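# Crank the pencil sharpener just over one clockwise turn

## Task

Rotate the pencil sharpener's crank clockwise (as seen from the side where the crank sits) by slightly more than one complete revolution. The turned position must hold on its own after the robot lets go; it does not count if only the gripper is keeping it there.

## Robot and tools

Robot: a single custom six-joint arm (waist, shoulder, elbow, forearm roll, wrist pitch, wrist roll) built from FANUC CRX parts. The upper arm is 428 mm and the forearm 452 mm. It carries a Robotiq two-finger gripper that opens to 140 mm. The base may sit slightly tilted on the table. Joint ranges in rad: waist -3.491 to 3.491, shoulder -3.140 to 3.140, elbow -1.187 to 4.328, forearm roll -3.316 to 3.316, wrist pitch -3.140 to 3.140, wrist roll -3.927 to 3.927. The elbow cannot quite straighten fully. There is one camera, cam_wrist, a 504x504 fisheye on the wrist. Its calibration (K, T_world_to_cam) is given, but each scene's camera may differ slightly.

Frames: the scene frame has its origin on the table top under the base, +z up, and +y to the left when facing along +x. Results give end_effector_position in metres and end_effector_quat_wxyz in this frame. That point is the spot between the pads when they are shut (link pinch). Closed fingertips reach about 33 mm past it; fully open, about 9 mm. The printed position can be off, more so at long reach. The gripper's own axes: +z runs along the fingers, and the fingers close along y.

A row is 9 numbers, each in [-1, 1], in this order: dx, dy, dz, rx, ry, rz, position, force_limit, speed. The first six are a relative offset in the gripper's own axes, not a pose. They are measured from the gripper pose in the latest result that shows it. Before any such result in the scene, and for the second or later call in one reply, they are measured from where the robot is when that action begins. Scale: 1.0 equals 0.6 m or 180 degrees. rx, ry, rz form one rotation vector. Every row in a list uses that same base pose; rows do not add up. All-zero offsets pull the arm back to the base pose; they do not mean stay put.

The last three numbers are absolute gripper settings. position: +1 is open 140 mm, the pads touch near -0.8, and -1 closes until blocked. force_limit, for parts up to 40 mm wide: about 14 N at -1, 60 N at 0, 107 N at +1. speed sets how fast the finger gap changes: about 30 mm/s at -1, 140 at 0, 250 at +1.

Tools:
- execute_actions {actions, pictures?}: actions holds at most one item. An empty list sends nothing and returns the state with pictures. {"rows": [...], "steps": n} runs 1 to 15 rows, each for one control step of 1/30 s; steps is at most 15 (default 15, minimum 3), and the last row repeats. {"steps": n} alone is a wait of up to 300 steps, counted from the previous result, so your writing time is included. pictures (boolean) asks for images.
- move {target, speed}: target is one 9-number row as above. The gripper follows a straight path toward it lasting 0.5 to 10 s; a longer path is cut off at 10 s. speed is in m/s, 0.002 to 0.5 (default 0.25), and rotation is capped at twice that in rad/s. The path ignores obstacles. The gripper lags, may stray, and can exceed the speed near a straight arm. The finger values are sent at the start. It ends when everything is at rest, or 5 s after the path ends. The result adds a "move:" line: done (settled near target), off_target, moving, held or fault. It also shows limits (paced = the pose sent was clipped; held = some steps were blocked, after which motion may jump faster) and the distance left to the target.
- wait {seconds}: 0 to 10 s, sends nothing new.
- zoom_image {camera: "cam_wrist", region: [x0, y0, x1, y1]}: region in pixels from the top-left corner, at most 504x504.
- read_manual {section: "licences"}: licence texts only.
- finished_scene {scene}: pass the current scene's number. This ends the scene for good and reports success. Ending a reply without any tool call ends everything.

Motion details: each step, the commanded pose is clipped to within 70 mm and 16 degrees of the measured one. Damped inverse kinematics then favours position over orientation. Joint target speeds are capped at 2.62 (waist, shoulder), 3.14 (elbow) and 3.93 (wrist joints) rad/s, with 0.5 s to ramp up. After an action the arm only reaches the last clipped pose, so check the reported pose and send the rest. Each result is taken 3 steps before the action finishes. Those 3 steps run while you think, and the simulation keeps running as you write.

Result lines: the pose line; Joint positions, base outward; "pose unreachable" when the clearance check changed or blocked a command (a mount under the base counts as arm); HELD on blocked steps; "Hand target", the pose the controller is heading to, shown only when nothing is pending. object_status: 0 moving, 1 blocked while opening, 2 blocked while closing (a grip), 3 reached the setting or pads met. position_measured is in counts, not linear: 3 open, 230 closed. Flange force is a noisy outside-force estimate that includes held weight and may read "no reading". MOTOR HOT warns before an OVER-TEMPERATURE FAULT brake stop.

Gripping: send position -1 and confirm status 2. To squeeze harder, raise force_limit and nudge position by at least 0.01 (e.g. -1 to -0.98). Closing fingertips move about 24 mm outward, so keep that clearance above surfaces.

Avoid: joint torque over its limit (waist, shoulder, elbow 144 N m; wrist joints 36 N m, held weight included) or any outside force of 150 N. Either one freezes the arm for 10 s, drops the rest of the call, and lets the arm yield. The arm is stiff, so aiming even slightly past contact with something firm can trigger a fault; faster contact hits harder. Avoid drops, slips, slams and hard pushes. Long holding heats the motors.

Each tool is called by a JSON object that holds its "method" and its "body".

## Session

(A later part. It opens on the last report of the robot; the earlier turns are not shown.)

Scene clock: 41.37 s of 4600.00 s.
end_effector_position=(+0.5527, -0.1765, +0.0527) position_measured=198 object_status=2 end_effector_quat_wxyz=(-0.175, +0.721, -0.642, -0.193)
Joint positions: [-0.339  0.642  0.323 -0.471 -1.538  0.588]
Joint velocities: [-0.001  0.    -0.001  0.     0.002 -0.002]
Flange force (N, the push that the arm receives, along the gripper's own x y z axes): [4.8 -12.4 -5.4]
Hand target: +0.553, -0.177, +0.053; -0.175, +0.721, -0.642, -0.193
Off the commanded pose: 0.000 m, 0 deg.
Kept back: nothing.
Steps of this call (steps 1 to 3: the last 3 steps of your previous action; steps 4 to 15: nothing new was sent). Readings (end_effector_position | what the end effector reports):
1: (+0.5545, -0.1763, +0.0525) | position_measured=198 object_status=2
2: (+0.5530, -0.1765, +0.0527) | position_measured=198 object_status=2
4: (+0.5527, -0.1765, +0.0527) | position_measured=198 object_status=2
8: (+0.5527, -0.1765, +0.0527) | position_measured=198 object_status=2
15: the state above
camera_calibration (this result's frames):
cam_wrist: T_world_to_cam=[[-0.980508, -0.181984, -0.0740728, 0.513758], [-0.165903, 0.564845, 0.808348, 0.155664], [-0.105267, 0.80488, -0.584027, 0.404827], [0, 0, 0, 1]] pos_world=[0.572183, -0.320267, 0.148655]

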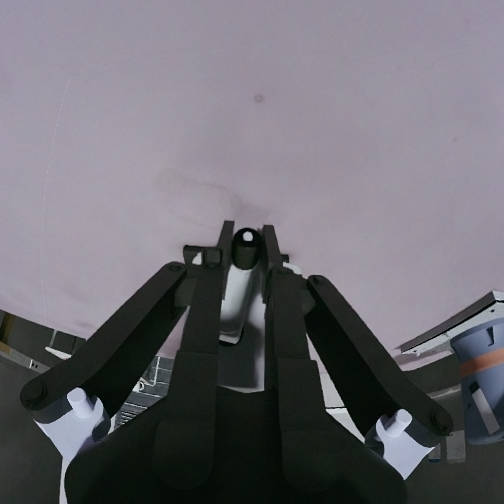

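{"method": "execute_actions", "body": {"actions": [{"rows": [[-0.00042,0.00373,-0.00072,0,0,0,-1,-1,-0.5],[-0.00086,0.00739,-0.00148,0,0,0,-1,-1,-0.5],[-0.00137,0.01102,-0.00236,0,0,0,-1,-1,-0.5],[-0.00197,0.01460,-0.00339,0,0,0,-1,-1,-0.5],[-0.00264,0.01813,-0.00453,0,0,0,-1,-1,-0.5],[-0.00338,0.02159,-0.00584,0,0,0,-1,-1,-0.5],[-0.00421,0.02498,-0.00724,0,0,0,-1,-1,-0.5],[-0.00511,0.02828,-0.00879,0,0,0,-1,-1,-0.5],[-0.00608,0.03153,-0.01047,0,0,0,-1,-1,-0.5],[-0.00712,0.03467,-0.01225,0,0,0,-1,-1,-0.5],[-0.00822,0.03773,-0.01415,0,0,0,-1,-1,-0.5],[-0.00940,0.04069,-0.01617,0,0,0,-1,-1,-0.5]], "steps": 15}]}}

{"method": "wait", "body": {"seconds": 0.4}}

Scene clock: 42.40 s of 4600.00 s.
end_effector_position=(+0.5316, -0.1789, +0.0614) position_measured=198 object_status=2 end_effector_quat_wxyz=(-0.175, +0.721, -0.642, -0.193)
Joint positions: [-0.354  0.598  0.272 -0.467 -1.539  0.604]
Joint velocities: [-0.04  -0.13  -0.114  0.015 -0.03   0.027]
Flange force (N, the push that the arm receives, along the gripper's own x y z axes): [10.9 -10.5 -5.1]
Steps of this call (steps 1 to 19: nothing new was sent; steps 20 to 31: the first 12 steps of this action). Readings (end_effector_position | what the end effector reports):
20: (+0.5526, -0.1765, +0.0528) | position_measured=198 object_status=2
21: (+0.5516, -0.1765, +0.0530) | position_measured=198 object_status=2
23: (+0.5477, -0.1770, +0.0539) | position_measured=198 object_status=2
27: (+0.5394, -0.1780, +0.0569) | position_measured=198 object_status=2
31: the state above

Scene clock: 42.90 s of 4600.00 s.
end_effector_position=(+0.5284, -0.1792, +0.0638) position_measured=198 object_status=2 end_effector_quat_wxyz=(-0.175, +0.721, -0.642, -0.193)
Joint positions: [-0.357  0.59   0.265 -0.466 -1.541  0.606]
Joint velocities: [-0.     0.     0.002  0.001 -0.     0.001]
Flange force (N, the push that the arm receives, along the gripper's own x y z axes): [11.4 -12.9 -5.0]
Hand target: +0.528, -0.179, +0.064; -0.175, +0.721, -0.642, -0.193
Off the commanded pose: 0.000 m, 0 deg.
Kept back: nothing.
Steps of this call (steps 1 to 3: the last 3 steps of your previous action; steps 4 to 15: nothing new was sent). Readings (end_effector_position | what the end effector reports):
1: (+0.5298, -0.1791, +0.0627) | position_measured=198 object_status=2
2: (+0.5286, -0.1792, +0.0637) | position_measured=198 object_status=2
4: (+0.5284, -0.1792, +0.0638) | position_measured=198 object_status=2
8: (+0.5284, -0.1792, +0.0638) | position_measured=198 object_status=2
15: the state above
camera_calibration (this result's frames):
cam_wrist: T_world_to_cam=[[-0.980508, -0.181968, -0.0741114, 0.490259], [-0.16593, 0.56488, 0.808318, 0.144225], [-0.105224, 0.804859, -0.584063, 0.410908], [0, 0, 0, 1]] pos_world=[0.547872, -0.322982, 0.15975]

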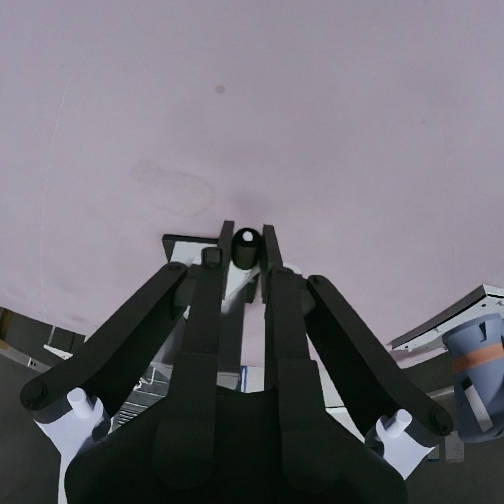

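{"method": "execute_actions", "body": {"actions": [{"rows": [[-0.00125,0.00286,-0.00214,0,0,0,-1,-1,-0.5],[-0.00255,0.00561,-0.00438,0,0,0,-1,-1,-0.5],[-0.00391,0.00824,-0.00671,0,0,0,-1,-1,-0.5],[-0.00532,0.01073,-0.00914,0,0,0,-1,-1,-0.5],[-0.00680,0.01312,-0.01167,0,0,0,-1,-1,-0.5],[-0.00830,0.01538,-0.01427,0,0,0,-1,-1,-0.5],[-0.00986,0.01749,-0.01696,0,0,0,-1,-1,-0.5],[-0.01149,0.01947,-0.01975,0,0,0,-1,-1,-0.5],[-0.01313,0.02130,-0.02258,0,0,0,-1,-1,-0.5],[-0.01483,0.02300,-0.02548,0,0,0,-1,-1,-0.5],[-0.01656,0.02453,-0.02847,0,0,0,-1,-1,-0.5],[-0.01832,0.02592,-0.03148,0,0,0,-1,-1,-0.5]], "steps": 15}]}}

{"method": "wait", "body": {"seconds": 0.4}}

Scene clock: 44.17 s of 4600.00 s.
end_effector_position=(+0.5143, -0.1808, +0.0821) position_measured=198 object_status=2 end_effector_quat_wxyz=(-0.175, +0.721, -0.642, -0.193)
Joint positions: [-0.368  0.549  0.244 -0.463 -1.564  0.606]
Joint velocities: [-0.023 -0.106 -0.016  0.007 -0.09  -0.022]
Flange force (N, the push that the arm receives, along the gripper's own x y z axes): [10.6 -9.7 -2.6]
Steps of this call (steps 1 to 26: nothing new was sent; steps 27 to 38: the first 12 steps of this action). Readings (end_effector_position | what the end effector reports):
27: (+0.5283, -0.1792, +0.0639) | position_measured=198 object_status=2
28: (+0.5276, -0.1792, +0.0645) | position_measured=198 object_status=2
30: (+0.5246, -0.1796, +0.0673) | position_measured=198 object_status=2
34: (+0.5188, -0.1803, +0.0742) | position_measured=198 object_status=2
38: the state above

Scene clock: 44.67 s of 4600.00 s.
end_effector_position=(+0.5128, -0.1809, +0.0856) position_measured=198 object_status=2 end_effector_quat_wxyz=(-0.175, +0.721, -0.642, -0.193)
Joint positions: [-0.369  0.543  0.243 -0.462 -1.569  0.605]
Joint velocities: [ 0.002 -0.    -0.001 -0.     0.002 -0.   ]
Flange force (N, the push that the arm receives, along the gripper's own x y z axes): [13.5 -11.3 -5.6]
Hand target: +0.513, -0.181, +0.086; -0.175, +0.721, -0.642, -0.193
Off the commanded pose: 0.000 m, 0 deg.
Kept back: nothing.
Steps of this call (steps 1 to 3: the last 3 steps of your previous action; steps 4 to 15: nothing new was sent). Readings (end_effector_position | what the end effector reports):
1: (+0.5134, -0.1809, +0.0841) | position_measured=198 object_status=2
2: (+0.5129, -0.1810, +0.0854) | position_measured=198 object_status=2
4: (+0.5128, -0.1809, +0.0855) | position_measured=198 object_status=2
8: (+0.5128, -0.1809, +0.0856) | position_measured=198 object_status=2
15: the state above
camera_calibration (this result's frames):
cam_wrist: T_world_to_cam=[[-0.98049, -0.182072, -0.0740818, 0.476254], [-0.165971, 0.564902, 0.808294, 0.125047], [-0.105319, 0.80482, -0.5841, 0.423377], [0, 0, 0, 1]] pos_world=[0.532306, -0.324669, 0.181501]

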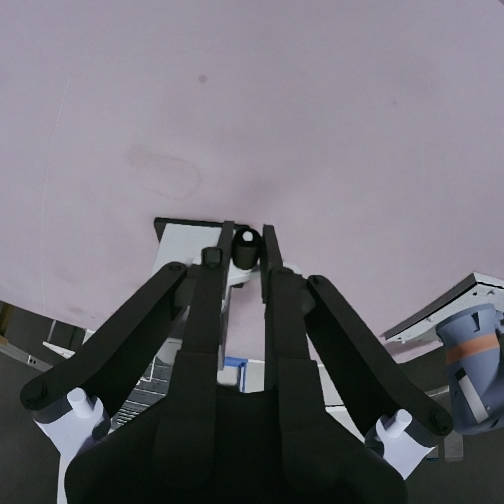

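{"method": "execute_actions", "body": {"actions": [{"rows": [[-0.00178,0.00120,-0.00306,0,0,0,-1,-1,-0.5],[-0.00359,0.00229,-0.00617,0,0,0,-1,-1,-0.5],[-0.00543,0.00320,-0.00933,0,0,0,-1,-1,-0.5],[-0.00729,0.00396,-0.01252,0,0,0,-1,-1,-0.5],[-0.00916,0.00457,-0.01573,0,0,0,-1,-1,-0.5],[-0.01104,0.00502,-0.01897,0,0,0,-1,-1,-0.5],[-0.01293,0.00528,-0.02221,0,0,0,-1,-1,-0.5],[-0.01482,0.00540,-0.02546,0,0,0,-1,-1,-0.5],[-0.01672,0.00533,-0.02872,0,0,0,-1,-1,-0.5],[-0.01860,0.00511,-0.03196,0,0,0,-1,-1,-0.5],[-0.02049,0.00475,-0.03520,0,0,0,-1,-1,-0.5],[-0.02237,0.00420,-0.03842,0,0,0,-1,-1,-0.5]], "steps": 15}]}}

{"method": "wait", "body": {"seconds": 0.4}}

Scene clock: 45.87 s of 4600.00 s.
end_effector_position=(+0.5096, -0.1813, +0.1086) position_measured=198 object_status=2 end_effector_quat_wxyz=(-0.175, +0.721, -0.642, -0.193)
Joint positions: [-0.372  0.517  0.259 -0.462 -1.608  0.589]
Joint velocities: [-0.    -0.048  0.088  0.    -0.118 -0.062]
Flange force (N, the push that the arm receives, along the gripper's own x y z axes): [12.3 -8.5 -6.0]
Steps of this call (steps 1 to 24: nothing new was sent; steps 25 to 36: the first 12 steps of this action). Readings (end_effector_position | what the end effector reports):
25: (+0.5128, -0.1809, +0.0856) | position_measured=198 object_status=2
26: (+0.5124, -0.1809, +0.0866) | position_measured=198 object_status=2
28: (+0.5111, -0.1809, +0.0906) | position_measured=198 object_status=2
32: (+0.5096, -0.1812, +0.0996) | position_measured=198 object_status=2
36: the state above

Scene clock: 46.37 s of 4600.00 s.
end_effector_position=(+0.5101, -0.1812, +0.1123) position_measured=198 object_status=2 end_effector_quat_wxyz=(-0.175, +0.721, -0.642, -0.193)
Joint positions: [-0.371  0.514  0.264 -0.462 -1.614  0.585]
Joint velocities: [ 0.002  0.001  0.    -0.    -0.001  0.001]
Flange force (N, the push that the arm receives, along the gripper's own x y z axes): [13.0 -8.1 -7.4]
Hand target: +0.510, -0.181, +0.112; -0.175, +0.721, -0.642, -0.193
Off the commanded pose: 0.000 m, 0 deg.
Kept back: nothing.
Steps of this call (steps 1 to 3: the last 3 steps of your previous action; steps 4 to 15: nothing new was sent). Readings (end_effector_position | what the end effector reports):
1: (+0.5098, -0.1814, +0.1108) | position_measured=198 object_status=2
2: (+0.5100, -0.1814, +0.1121) | position_measured=198 object_status=2
4: (+0.5101, -0.1813, +0.1122) | position_measured=198 object_status=2
8: (+0.5101, -0.1813, +0.1123) | position_measured=198 object_status=2
15: the state above
camera_calibration (this result's frames):
cam_wrist: T_world_to_cam=[[-0.980469, -0.182159, -0.0741566, 0.475564], [-0.16609, 0.564939, 0.808244, 0.103249], [-0.105335, 0.804774, -0.58416, 0.438906], [0, 0, 0, 1]] pos_world=[0.529657, -0.324922, 0.208207]

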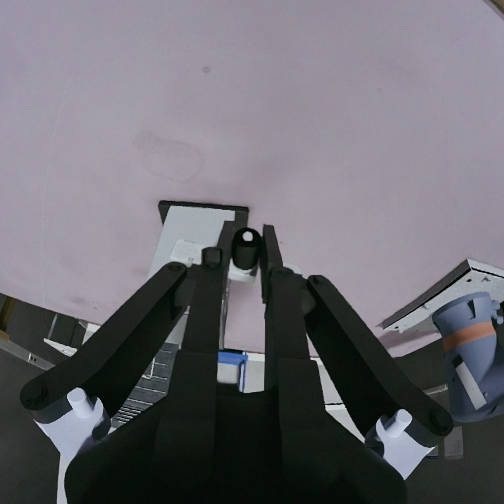

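{"method": "execute_actions", "body": {"actions": [{"rows": [[-0.00184,-0.00085,-0.00315,0,0,0,-1,-1,-0.5],[-0.00368,-0.00173,-0.00631,0,0,0,-1,-1,-0.5],[-0.00550,-0.00275,-0.00945,0,0,0,-1,-1,-0.5],[-0.00730,-0.00394,-0.01254,0,0,0,-1,-1,-0.5],[-0.00908,-0.00526,-0.01559,0,0,0,-1,-1,-0.5],[-0.01082,-0.00677,-0.01857,0,0,0,-1,-1,-0.5],[-0.01252,-0.00839,-0.02151,0,0,0,-1,-1,-0.5],[-0.01419,-0.01020,-0.02437,0,0,0,-1,-1,-0.5],[-0.01582,-0.01212,-0.02717,0,0,0,-1,-1,-0.5],[-0.01740,-0.01419,-0.02988,0,0,0,-1,-1,-0.5],[-0.01894,-0.01639,-0.03252,0,0,0,-1,-1,-0.5],[-0.02042,-0.01873,-0.03508,0,0,0,-1,-1,-0.5]], "steps": 15}]}}

{"method": "wait", "body": {"seconds": 0.4}}

Scene clock: 47.47 s of 4600.00 s.
end_effector_position=(+0.5188, -0.1801, +0.1336) position_measured=198 object_status=2 end_effector_quat_wxyz=(-0.175, +0.721, -0.642, -0.193)
Joint positions: [-0.365  0.512  0.311 -0.465 -1.655  0.558]
Joint velocities: [ 0.028  0.031  0.163 -0.012 -0.113 -0.086]
Flange force (N, the push that the arm receives, along the gripper's own x y z axes): [10.2 -3.7 -8.7]
Steps of this call (steps 1 to 21: nothing new was sent; steps 22 to 33: the first 12 steps of this action). Readings (end_effector_position | what the end effector reports):
22: (+0.5101, -0.1811, +0.1123) | position_measured=198 object_status=2
23: (+0.5103, -0.1811, +0.1131) | position_measured=198 object_status=2
25: (+0.5113, -0.1810, +0.1173) | position_measured=198 object_status=2
29: (+0.5143, -0.1807, +0.1257) | position_measured=198 object_status=2
33: the state above

Scene clock: 47.97 s of 4600.00 s.
end_effector_position=(+0.5212, -0.1799, +0.1367) position_measured=198 object_status=2 end_effector_quat_wxyz=(-0.175, +0.721, -0.642, -0.193)
Joint positions: [-0.363  0.514  0.322 -0.466 -1.662  0.552]
Joint velocities: [-0.     0.    -0.001  0.002 -0.001 -0.   ]
Flange force (N, the push that the arm receives, along the gripper's own x y z axes): [10.6 -4.3 -11.3]
Hand target: +0.521, -0.180, +0.137; -0.175, +0.721, -0.642, -0.193
Off the commanded pose: 0.000 m, 0 deg.
Kept back: nothing.
Steps of this call (steps 1 to 3: the last 3 steps of your previous action; steps 4 to 15: nothing new was sent). Readings (end_effector_position | what the end effector reports):
1: (+0.5200, -0.1800, +0.1353) | position_measured=198 object_status=2
2: (+0.5210, -0.1799, +0.1365) | position_measured=198 object_status=2
4: (+0.5211, -0.1798, +0.1366) | position_measured=198 object_status=2
8: (+0.5211, -0.1799, +0.1367) | position_measured=198 object_status=2
15: the state above
camera_calibration (this result's frames):
cam_wrist: T_world_to_cam=[[-0.980432, -0.182369, -0.0741242, 0.488366], [-0.166185, 0.564913, 0.808242, 0.0846594], [-0.105524, 0.804745, -0.584166, 0.453342], [0, 0, 0, 1]] pos_world=[0.540717, -0.323588, 0.232602]

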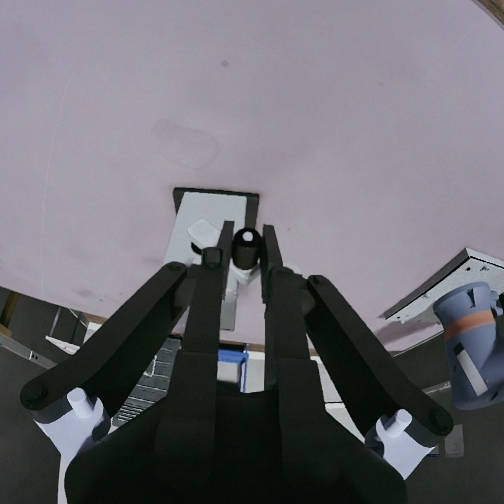

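{"method": "execute_actions", "body": {"actions": [{"rows": [[-0.00156,-0.00211,-0.00267,0,0,0,-1,-1,-0.5],[-0.00306,-0.00448,-0.00525,0,0,0,-1,-1,-0.5],[-0.00446,-0.00709,-0.00765,0,0,0,-1,-1,-0.5],[-0.00572,-0.00993,-0.00982,0,0,0,-1,-1,-0.5],[-0.00693,-0.01288,-0.01190,0,0,0,-1,-1,-0.5],[-0.00808,-0.01592,-0.01386,0,0,0,-1,-1,-0.5],[-0.00915,-0.01906,-0.01570,0,0,0,-1,-1,-0.5],[-0.01016,-0.02231,-0.01743,0,0,0,-1,-1,-0.5],[-0.01109,-0.02562,-0.01904,0,0,0,-1,-1,-0.5],[-0.01195,-0.02903,-0.02052,0,0,0,-1,-1,-0.5],[-0.01274,-0.03249,-0.02186,0,0,0,-1,-1,-0.5],[-0.01344,-0.03602,-0.02307,0,0,0,-1,-1,-0.5]], "steps": 15}]}}

{"method": "wait", "body": {"seconds": 0.4}}

Scene clock: 49.40 s of 4600.00 s.
end_effector_position=(+0.5386, -0.1778, +0.1511) position_measured=198 object_status=2 end_effector_quat_wxyz=(-0.175, +0.721, -0.642, -0.193)
Joint positions: [-0.35   0.536  0.388 -0.472 -1.697  0.521]
Joint velocities: [ 0.043  0.092  0.208 -0.019 -0.083 -0.091]
Flange force (N, the push that the arm receives, along the gripper's own x y z axes): [11.4 -9.0 -4.9]
Steps of this call (steps 1 to 31: nothing new was sent; steps 32 to 43: the first 12 steps of this action). Readings (end_effector_position | what the end effector reports):
32: (+0.5212, -0.1799, +0.1367) | position_measured=198 object_status=2
33: (+0.5217, -0.1799, +0.1375) | position_measured=198 object_status=2
35: (+0.5242, -0.1795, +0.1407) | position_measured=198 object_status=2
39: (+0.5308, -0.1787, +0.1465) | position_measured=198 object_status=2
43: the state above

Scene clock: 49.90 s of 4600.00 s.
end_effector_position=(+0.5425, -0.1774, +0.1528) position_measured=198 object_status=2 end_effector_quat_wxyz=(-0.175, +0.721, -0.642, -0.193)
Joint positions: [-0.348  0.542  0.402 -0.473 -1.702  0.515]
Joint velocities: [-0.     0.     0.001  0.001 -0.001 -0.   ]
Flange force (N, the push that the arm receives, along the gripper's own x y z axes): [11.3 -11.7 -5.2]
Hand target: +0.543, -0.177, +0.153; -0.175, +0.721, -0.642, -0.193
Off the commanded pose: 0.000 m, 0 deg.
Kept back: nothing.
Steps of this call (steps 1 to 3: the last 3 steps of your previous action; steps 4 to 15: nothing new was sent). Readings (end_effector_position | what the end effector reports):
1: (+0.5406, -0.1776, +0.1520) | position_measured=198 object_status=2
2: (+0.5421, -0.1774, +0.1526) | position_measured=198 object_status=2
4: (+0.5425, -0.1774, +0.1528) | position_measured=198 object_status=2
8: (+0.5425, -0.1774, +0.1528) | position_measured=198 object_status=2
15: the state above
camera_calibration (this result's frames):
cam_wrist: T_world_to_cam=[[-0.980399, -0.182569, -0.0740722, 0.510905], [-0.16626, 0.564898, 0.808238, 0.0738266], [-0.105716, 0.804711, -0.584179, 0.463125], [0, 0, 0, 1]] pos_world=[0.562125, -0.32111, 0.248722]

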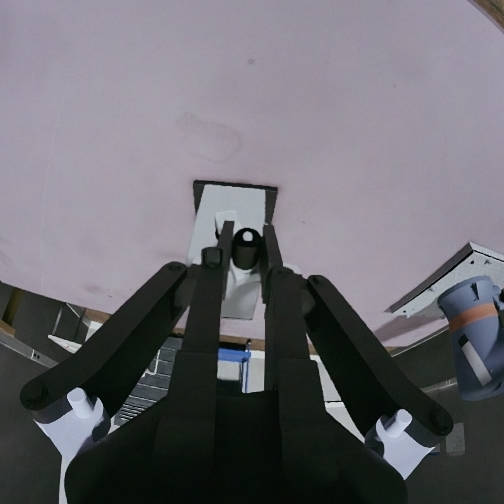

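{"method": "execute_actions", "body": {"actions": [{"rows": [[-0.00049,-0.00385,-0.00084,0,0,0,-1,-1,-0.5],[-0.00105,-0.00748,-0.00178,0,0,0,-1,-1,-0.5],[-0.00151,-0.01114,-0.00258,0,0,0,-1,-1,-0.5],[-0.00189,-0.01487,-0.00324,0,0,0,-1,-1,-0.5],[-0.00220,-0.01860,-0.00377,0,0,0,-1,-1,-0.5],[-0.00242,-0.02237,-0.00414,0,0,0,-1,-1,-0.5],[-0.00257,-0.02614,-0.00439,0,0,0,-1,-1,-0.5],[-0.00261,-0.02992,-0.00447,0,0,0,-1,-1,-0.5],[-0.00259,-0.03372,-0.00442,0,0,0,-1,-1,-0.5],[-0.00249,-0.03750,-0.00424,0,0,0,-1,-1,-0.5],[-0.00230,-0.04127,-0.00392,0,0,0,-1,-1,-0.5],[-0.00202,-0.04502,-0.00345,0,0,0,-1,-1,-0.5]], "steps": 15}]}}

{"method": "wait", "body": {"seconds": 0.4}}

Scene clock: 51.43 s of 4600.00 s.
end_effector_position=(+0.5651, -0.1748, +0.1558) position_measured=198 object_status=2 end_effector_quat_wxyz=(-0.175, +0.721, -0.642, -0.193)
Joint positions: [-0.332  0.583  0.472 -0.478 -1.721  0.487]
Joint velocities: [ 0.046  0.133  0.197 -0.015 -0.035 -0.07 ]
Flange force (N, the push that the arm receives, along the gripper's own x y z axes): [3.9 -6.2 -9.1]
Steps of this call (steps 1 to 34: nothing new was sent; steps 35 to 46: the first 12 steps of this action). Readings (end_effector_position | what the end effector reports):
35: (+0.5426, -0.1774, +0.1528) | position_measured=198 object_status=2
36: (+0.5434, -0.1774, +0.1530) | position_measured=198 object_status=2
38: (+0.5473, -0.1769, +0.1542) | position_measured=198 object_status=2
42: (+0.5561, -0.1758, +0.1557) | position_measured=198 object_status=2
46: the state above

Scene clock: 51.93 s of 4600.00 s.
end_effector_position=(+0.5693, -0.1744, +0.1553) position_measured=198 object_status=2 end_effector_quat_wxyz=(-0.175, +0.721, -0.642, -0.193)
Joint positions: [-0.329  0.592  0.484 -0.479 -1.723  0.483]
Joint velocities: [ 0.001 -0.    -0.001  0.    -0.001 -0.001]
Flange force (N, the push that the arm receives, along the gripper's own x y z axes): [7.4 -12.8 -9.5]
Hand target: +0.569, -0.174, +0.155; -0.175, +0.721, -0.642, -0.193
Off the commanded pose: 0.000 m, 0 deg.
Kept back: nothing.
Steps of this call (steps 1 to 3: the last 3 steps of your previous action; steps 4 to 15: nothing new was sent). Readings (end_effector_position | what the end effector reports):
1: (+0.5674, -0.1745, +0.1555) | position_measured=198 object_status=2
2: (+0.5689, -0.1743, +0.1553) | position_measured=198 object_status=2
4: (+0.5693, -0.1743, +0.1553) | position_measured=198 object_status=2
8: (+0.5693, -0.1744, +0.1553) | position_measured=198 object_status=2
15: the state above
camera_calibration (this result's frames):
cam_wrist: T_world_to_cam=[[-0.980378, -0.182704, -0.0740077, 0.537883], [-0.166286, 0.564885, 0.808241, 0.0745312], [-0.105863, 0.804689, -0.584182, 0.465076], [0, 0, 0, 1]] pos_world=[0.588957, -0.318069, 0.251257]

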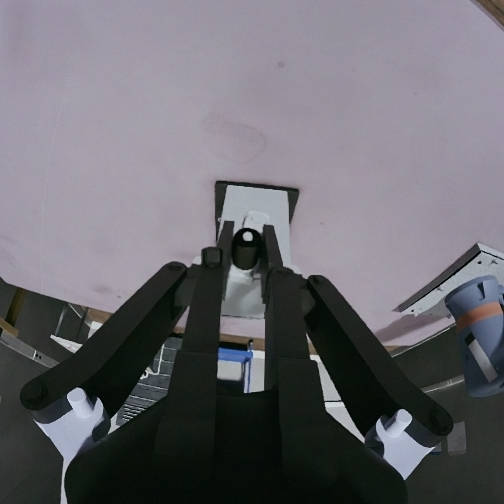

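{"method": "execute_actions", "body": {"actions": [{"rows": [[0.00026,-0.00382,0.00045,0,0,0,-1,-1,-0.5],[0.00070,-0.00751,0.00121,0,0,0,-1,-1,-0.5],[0.00122,-0.01117,0.00210,0,0,0,-1,-1,-0.5],[0.00182,-0.01476,0.00313,0,0,0,-1,-1,-0.5],[0.00250,-0.01833,0.00429,0,0,0,-1,-1,-0.5],[0.00324,-0.02180,0.00559,0,0,0,-1,-1,-0.5]], "steps": 10}]}}

{"method": "wait", "body": {"seconds": 0.4}}

Scene clock: 53.73 s of 4600.00 s.
end_effector_position=(+0.5806, -0.1731, +0.1522) position_measured=198 object_status=2 end_effector_quat_wxyz=(-0.175, +0.721, -0.642, -0.193)
Joint positions: [-0.321  0.615  0.515 -0.482 -1.725  0.473]
Joint velocities: [ 0.038  0.128  0.147 -0.01  -0.001 -0.045]
Flange force (N, the push that the arm receives, along the gripper's own x y z axes): [7.3 -11.4 -7.7]
Steps of this call (steps 1 to 47: nothing new was sent; steps 48 to 54: the first 7 steps of this action). Readings (end_effector_position | what the end effector reports):
48: (+0.5694, -0.1744, +0.1553) | position_measured=198 object_status=2
49: (+0.5703, -0.1745, +0.1552) | position_measured=198 object_status=2
51: (+0.5743, -0.1739, +0.1543) | position_measured=198 object_status=2
54: the state above

Scene clock: 54.23 s of 4600.00 s.
end_effector_position=(+0.5823, -0.1729, +0.1515) position_measured=198 object_status=2 end_effector_quat_wxyz=(-0.175, +0.721, -0.642, -0.193)
Joint positions: [-0.32   0.619  0.519 -0.482 -1.726  0.472]
Joint velocities: [-0.     0.     0.001 -0.001 -0.     0.001]
Flange force (N, the push that the arm receives, along the gripper's own x y z axes): [7.3 -12.2 -6.2]
Hand target: +0.582, -0.173, +0.152; -0.175, +0.721, -0.642, -0.193
Off the commanded pose: 0.000 m, 0 deg.
Kept back: nothing.
Steps of this call (steps 1 to 3: the last 3 steps of your previous action; steps 4 to 15: nothing new was sent). Readings (end_effector_position | what the end effector reports):
1: (+0.5820, -0.1729, +0.1516) | position_measured=198 object_status=2
2: (+0.5822, -0.1729, +0.1515) | position_measured=198 object_status=2
4: (+0.5823, -0.1729, +0.1515) | position_measured=198 object_status=2
8: (+0.5823, -0.1729, +0.1515) | position_measured=198 object_status=2
15: the state above
camera_calibration (this result's frames):
cam_wrist: T_world_to_cam=[[-0.980376, -0.182736, -0.0739575, 0.550596], [-0.166263, 0.564884, 0.808247, 0.0789355], [-0.105918, 0.804682, -0.584181, 0.463092], [0, 0, 0, 1]] pos_world=[0.601965, -0.316618, 0.247451]

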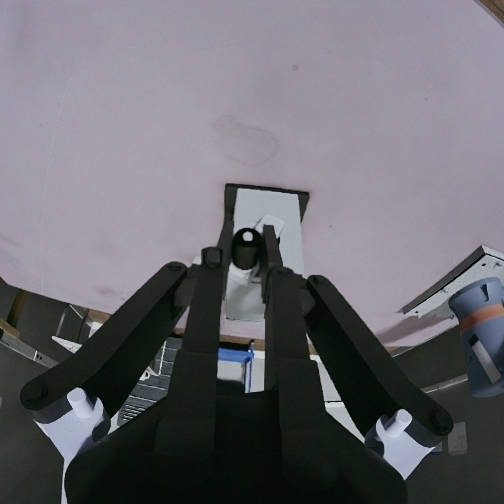

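{"method": "execute_actions", "body": {"actions": [{"rows": [[0,0,0,0,0,0,-0.35,-1,-0.5]], "steps": 10}]}}

{"method": "wait", "body": {"seconds": 0.6}}

Scene clock: 54.60 s of 4600.00 s.
end_effector_position=(+0.5824, -0.1729, +0.1515) position_measured=174 object_status=0 end_effector_quat_wxyz=(-0.175, +0.721, -0.642, -0.193)
Joint positions: [-0.32   0.619  0.519 -0.482 -1.726  0.472]
Joint velocities: [ 0.001 -0.     0.001  0.     0.    -0.   ]
Flange force (N, the push that the arm receives, along the gripper's own x y z axes): [6.1 -12.7 -5.3]
Steps of this call (steps 1 to 4: nothing new was sent; steps 5 to 11: the first 7 steps of this action). Readings (end_effector_position | what the end effector reports):
5: (+0.5823, -0.1729, +0.1515) | position_measured=198 object_status=0
6: (+0.5823, -0.1729, +0.1515) | position_measured=198 object_status=0
8: (+0.5824, -0.1729, +0.1515) | position_measured=187 object_status=0
11: the state above

Scene clock: 55.30 s of 4600.00 s.
end_effector_position=(+0.5824, -0.1729, +0.1515) position_measured=173 object_status=3 end_effector_quat_wxyz=(-0.175, +0.721, -0.642, -0.193)
Joint positions: [-0.32   0.619  0.519 -0.482 -1.726  0.472]
Joint velocities: [ 0.    -0.     0.     0.001  0.    -0.   ]
Flange force (N, the push that the arm receives, along the gripper's own x y z axes): [7.2 -14.2 -5.6]
Hand target: +0.582, -0.173, +0.152; -0.175, +0.721, -0.642, -0.193
Off the commanded pose: 0.000 m, 0 deg.
Kept back: nothing.
Steps of this call (steps 1 to 3: the last 3 steps of your previous action; steps 4 to 21: nothing new was sent). Readings (end_effector_position | what the end effector reports):
1: (+0.5824, -0.1729, +0.1515) | position_measured=173 object_status=0
2: (+0.5824, -0.1729, +0.1515) | position_measured=173 object_status=0
4: (+0.5824, -0.1729, +0.1515) | position_measured=173 object_status=0
8: (+0.5824, -0.1729, +0.1515) | position_measured=173 object_status=3
21: the state above
camera_calibration (this result's frames):
cam_wrist: T_world_to_cam=[[-0.980376, -0.182721, -0.0739947, 0.550627], [-0.166282, 0.56486, 0.80826, 0.0789255], [-0.105889, 0.804702, -0.584159, 0.463071], [0, 0, 0, 1]] pos_world=[0.601979, -0.316605, 0.247458]

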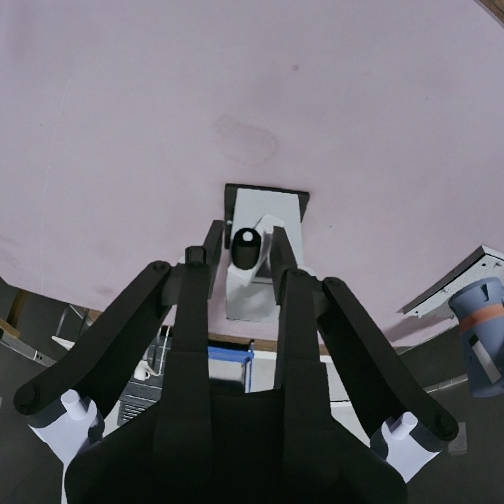

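{"method": "move", "body": {"target": [0,0,-0.13,0,0,0,-0.1,-1,-0.5], "speed": 0.12}}

Scene clock: 56.50 s of 4600.00 s.
end_effector_position=(+0.5865, -0.2117, +0.2191) position_measured=141 object_status=3 end_effector_quat_wxyz=(-0.175, +0.721, -0.642, -0.193)
Joint positions: [-0.371  0.66   0.733 -0.49  -1.903  0.435]
Joint velocities: [ 0.001 -0.     0.001 -0.001 -0.    -0.001]
Flange force (N, the push that the arm receives, along the gripper's own x y z axes): [7.4 -15.9 -10.4]
Hand target: +0.586, -0.212, +0.219; -0.175, +0.721, -0.642, -0.193
Off the commanded pose: 0.000 m, 0 deg.
Kept back: nothing.
move: done
camera_calibration (this result's frames):
cam_wrist: T_world_to_cam=[[-0.980261, -0.183302, -0.0740851, 0.552405], [-0.166699, 0.564825, 0.808198, 0.0472102], [-0.106299, 0.804595, -0.584233, 0.534428], [0, 0, 0, 1]] pos_world=[0.60618, -0.355407, 0.315]

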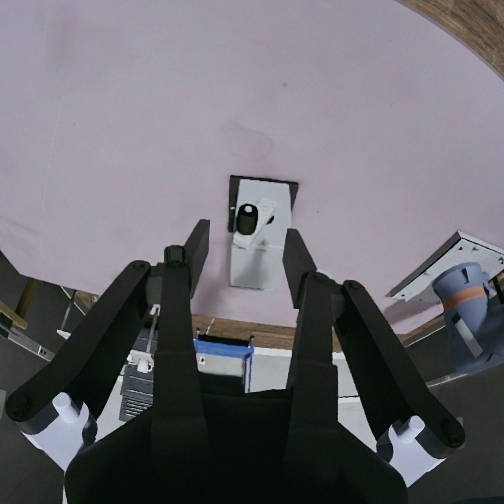

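{"method": "zoom_image", "body": {"camera": "cam_wrist", "region": [190, 160, 330, 300]}}

Region (190, 160, 330, 300) of cam_wrist's 504x504 image, scaled by 3.600, with more detail than that image has.

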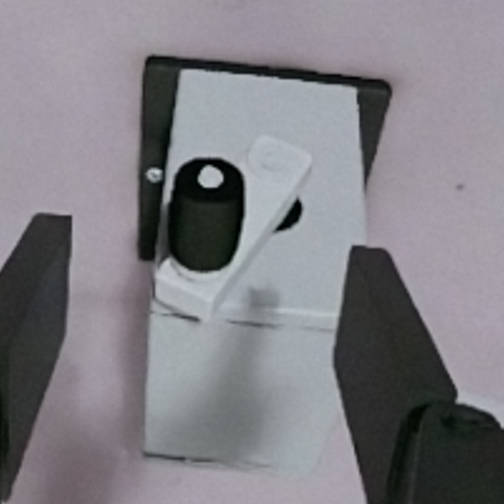

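{"method": "wait", "body": {"seconds": 1.0}}

{"method": "zoom_image", "body": {"camera": "cam_wrist", "region": [190, 160, 330, 300]}}

Scene clock: 57.77 s of 4600.00 s.
end_effector_position=(+0.5865, -0.2117, +0.2191) position_measured=141 object_status=3 end_effector_quat_wxyz=(-0.175, +0.721, -0.642, -0.193)
Joint positions: [-0.371  0.66   0.733 -0.49  -1.903  0.435]
Joint velocities: [ 0.001  0.     0.     0.001 -0.     0.   ]
Flange force (N, the push that the arm receives, along the gripper's own x y z axes): [6.9 -16.0 -9.1]
Hand target: +0.586, -0.212, +0.219; -0.175, +0.721, -0.642, -0.193
Off the commanded pose: 0.000 m, 0 deg.
Kept back: nothing.
Steps of this call (steps 1 to 38: nothing new was sent). Readings (end_effector_position | what the end effector reports):
1: (+0.5865, -0.2117, +0.2191) | position_measured=141 object_status=3
2: (+0.5865, -0.2117, +0.2191) | position_measured=141 object_status=3
4: (+0.5865, -0.2117, +0.2191) | position_measured=141 object_status=3
8: (+0.5865, -0.2117, +0.2191) | position_measured=141 object_status=3
38: the state above
camera_calibration (this result's frames):
cam_wrist: T_world_to_cam=[[-0.980263, -0.183292, -0.0740818, 0.552403], [-0.166696, 0.564865, 0.808171, 0.0472275], [-0.106285, 0.804569, -0.58427, 0.534446], [0, 0, 0, 1]] pos_world=[0.606176, -0.355425, 0.315016]

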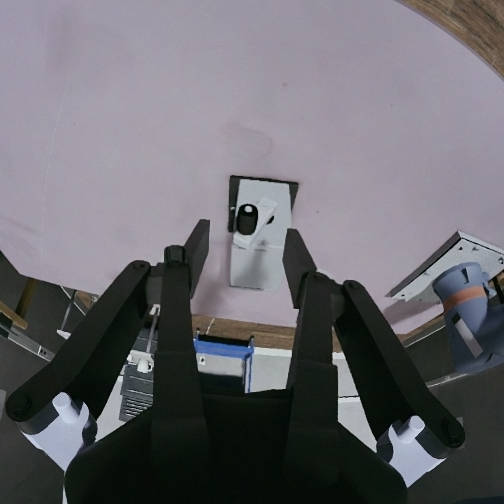

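Region (190, 160, 330, 300) of cam_wrist's 504x504 image, scaled by 3.600, with more detail than that image has.

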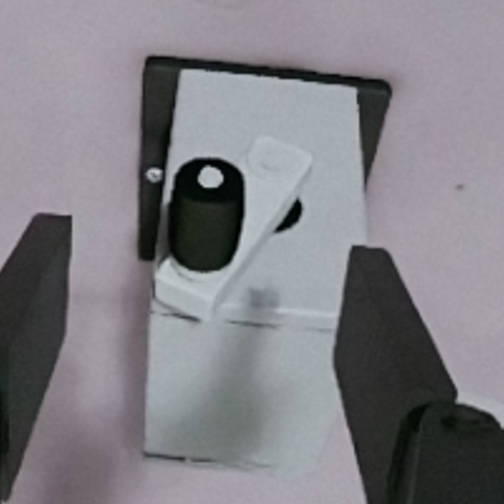

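{"method": "finished_scene", "body": {"scene": 1}}

The scene is finished: the task was done.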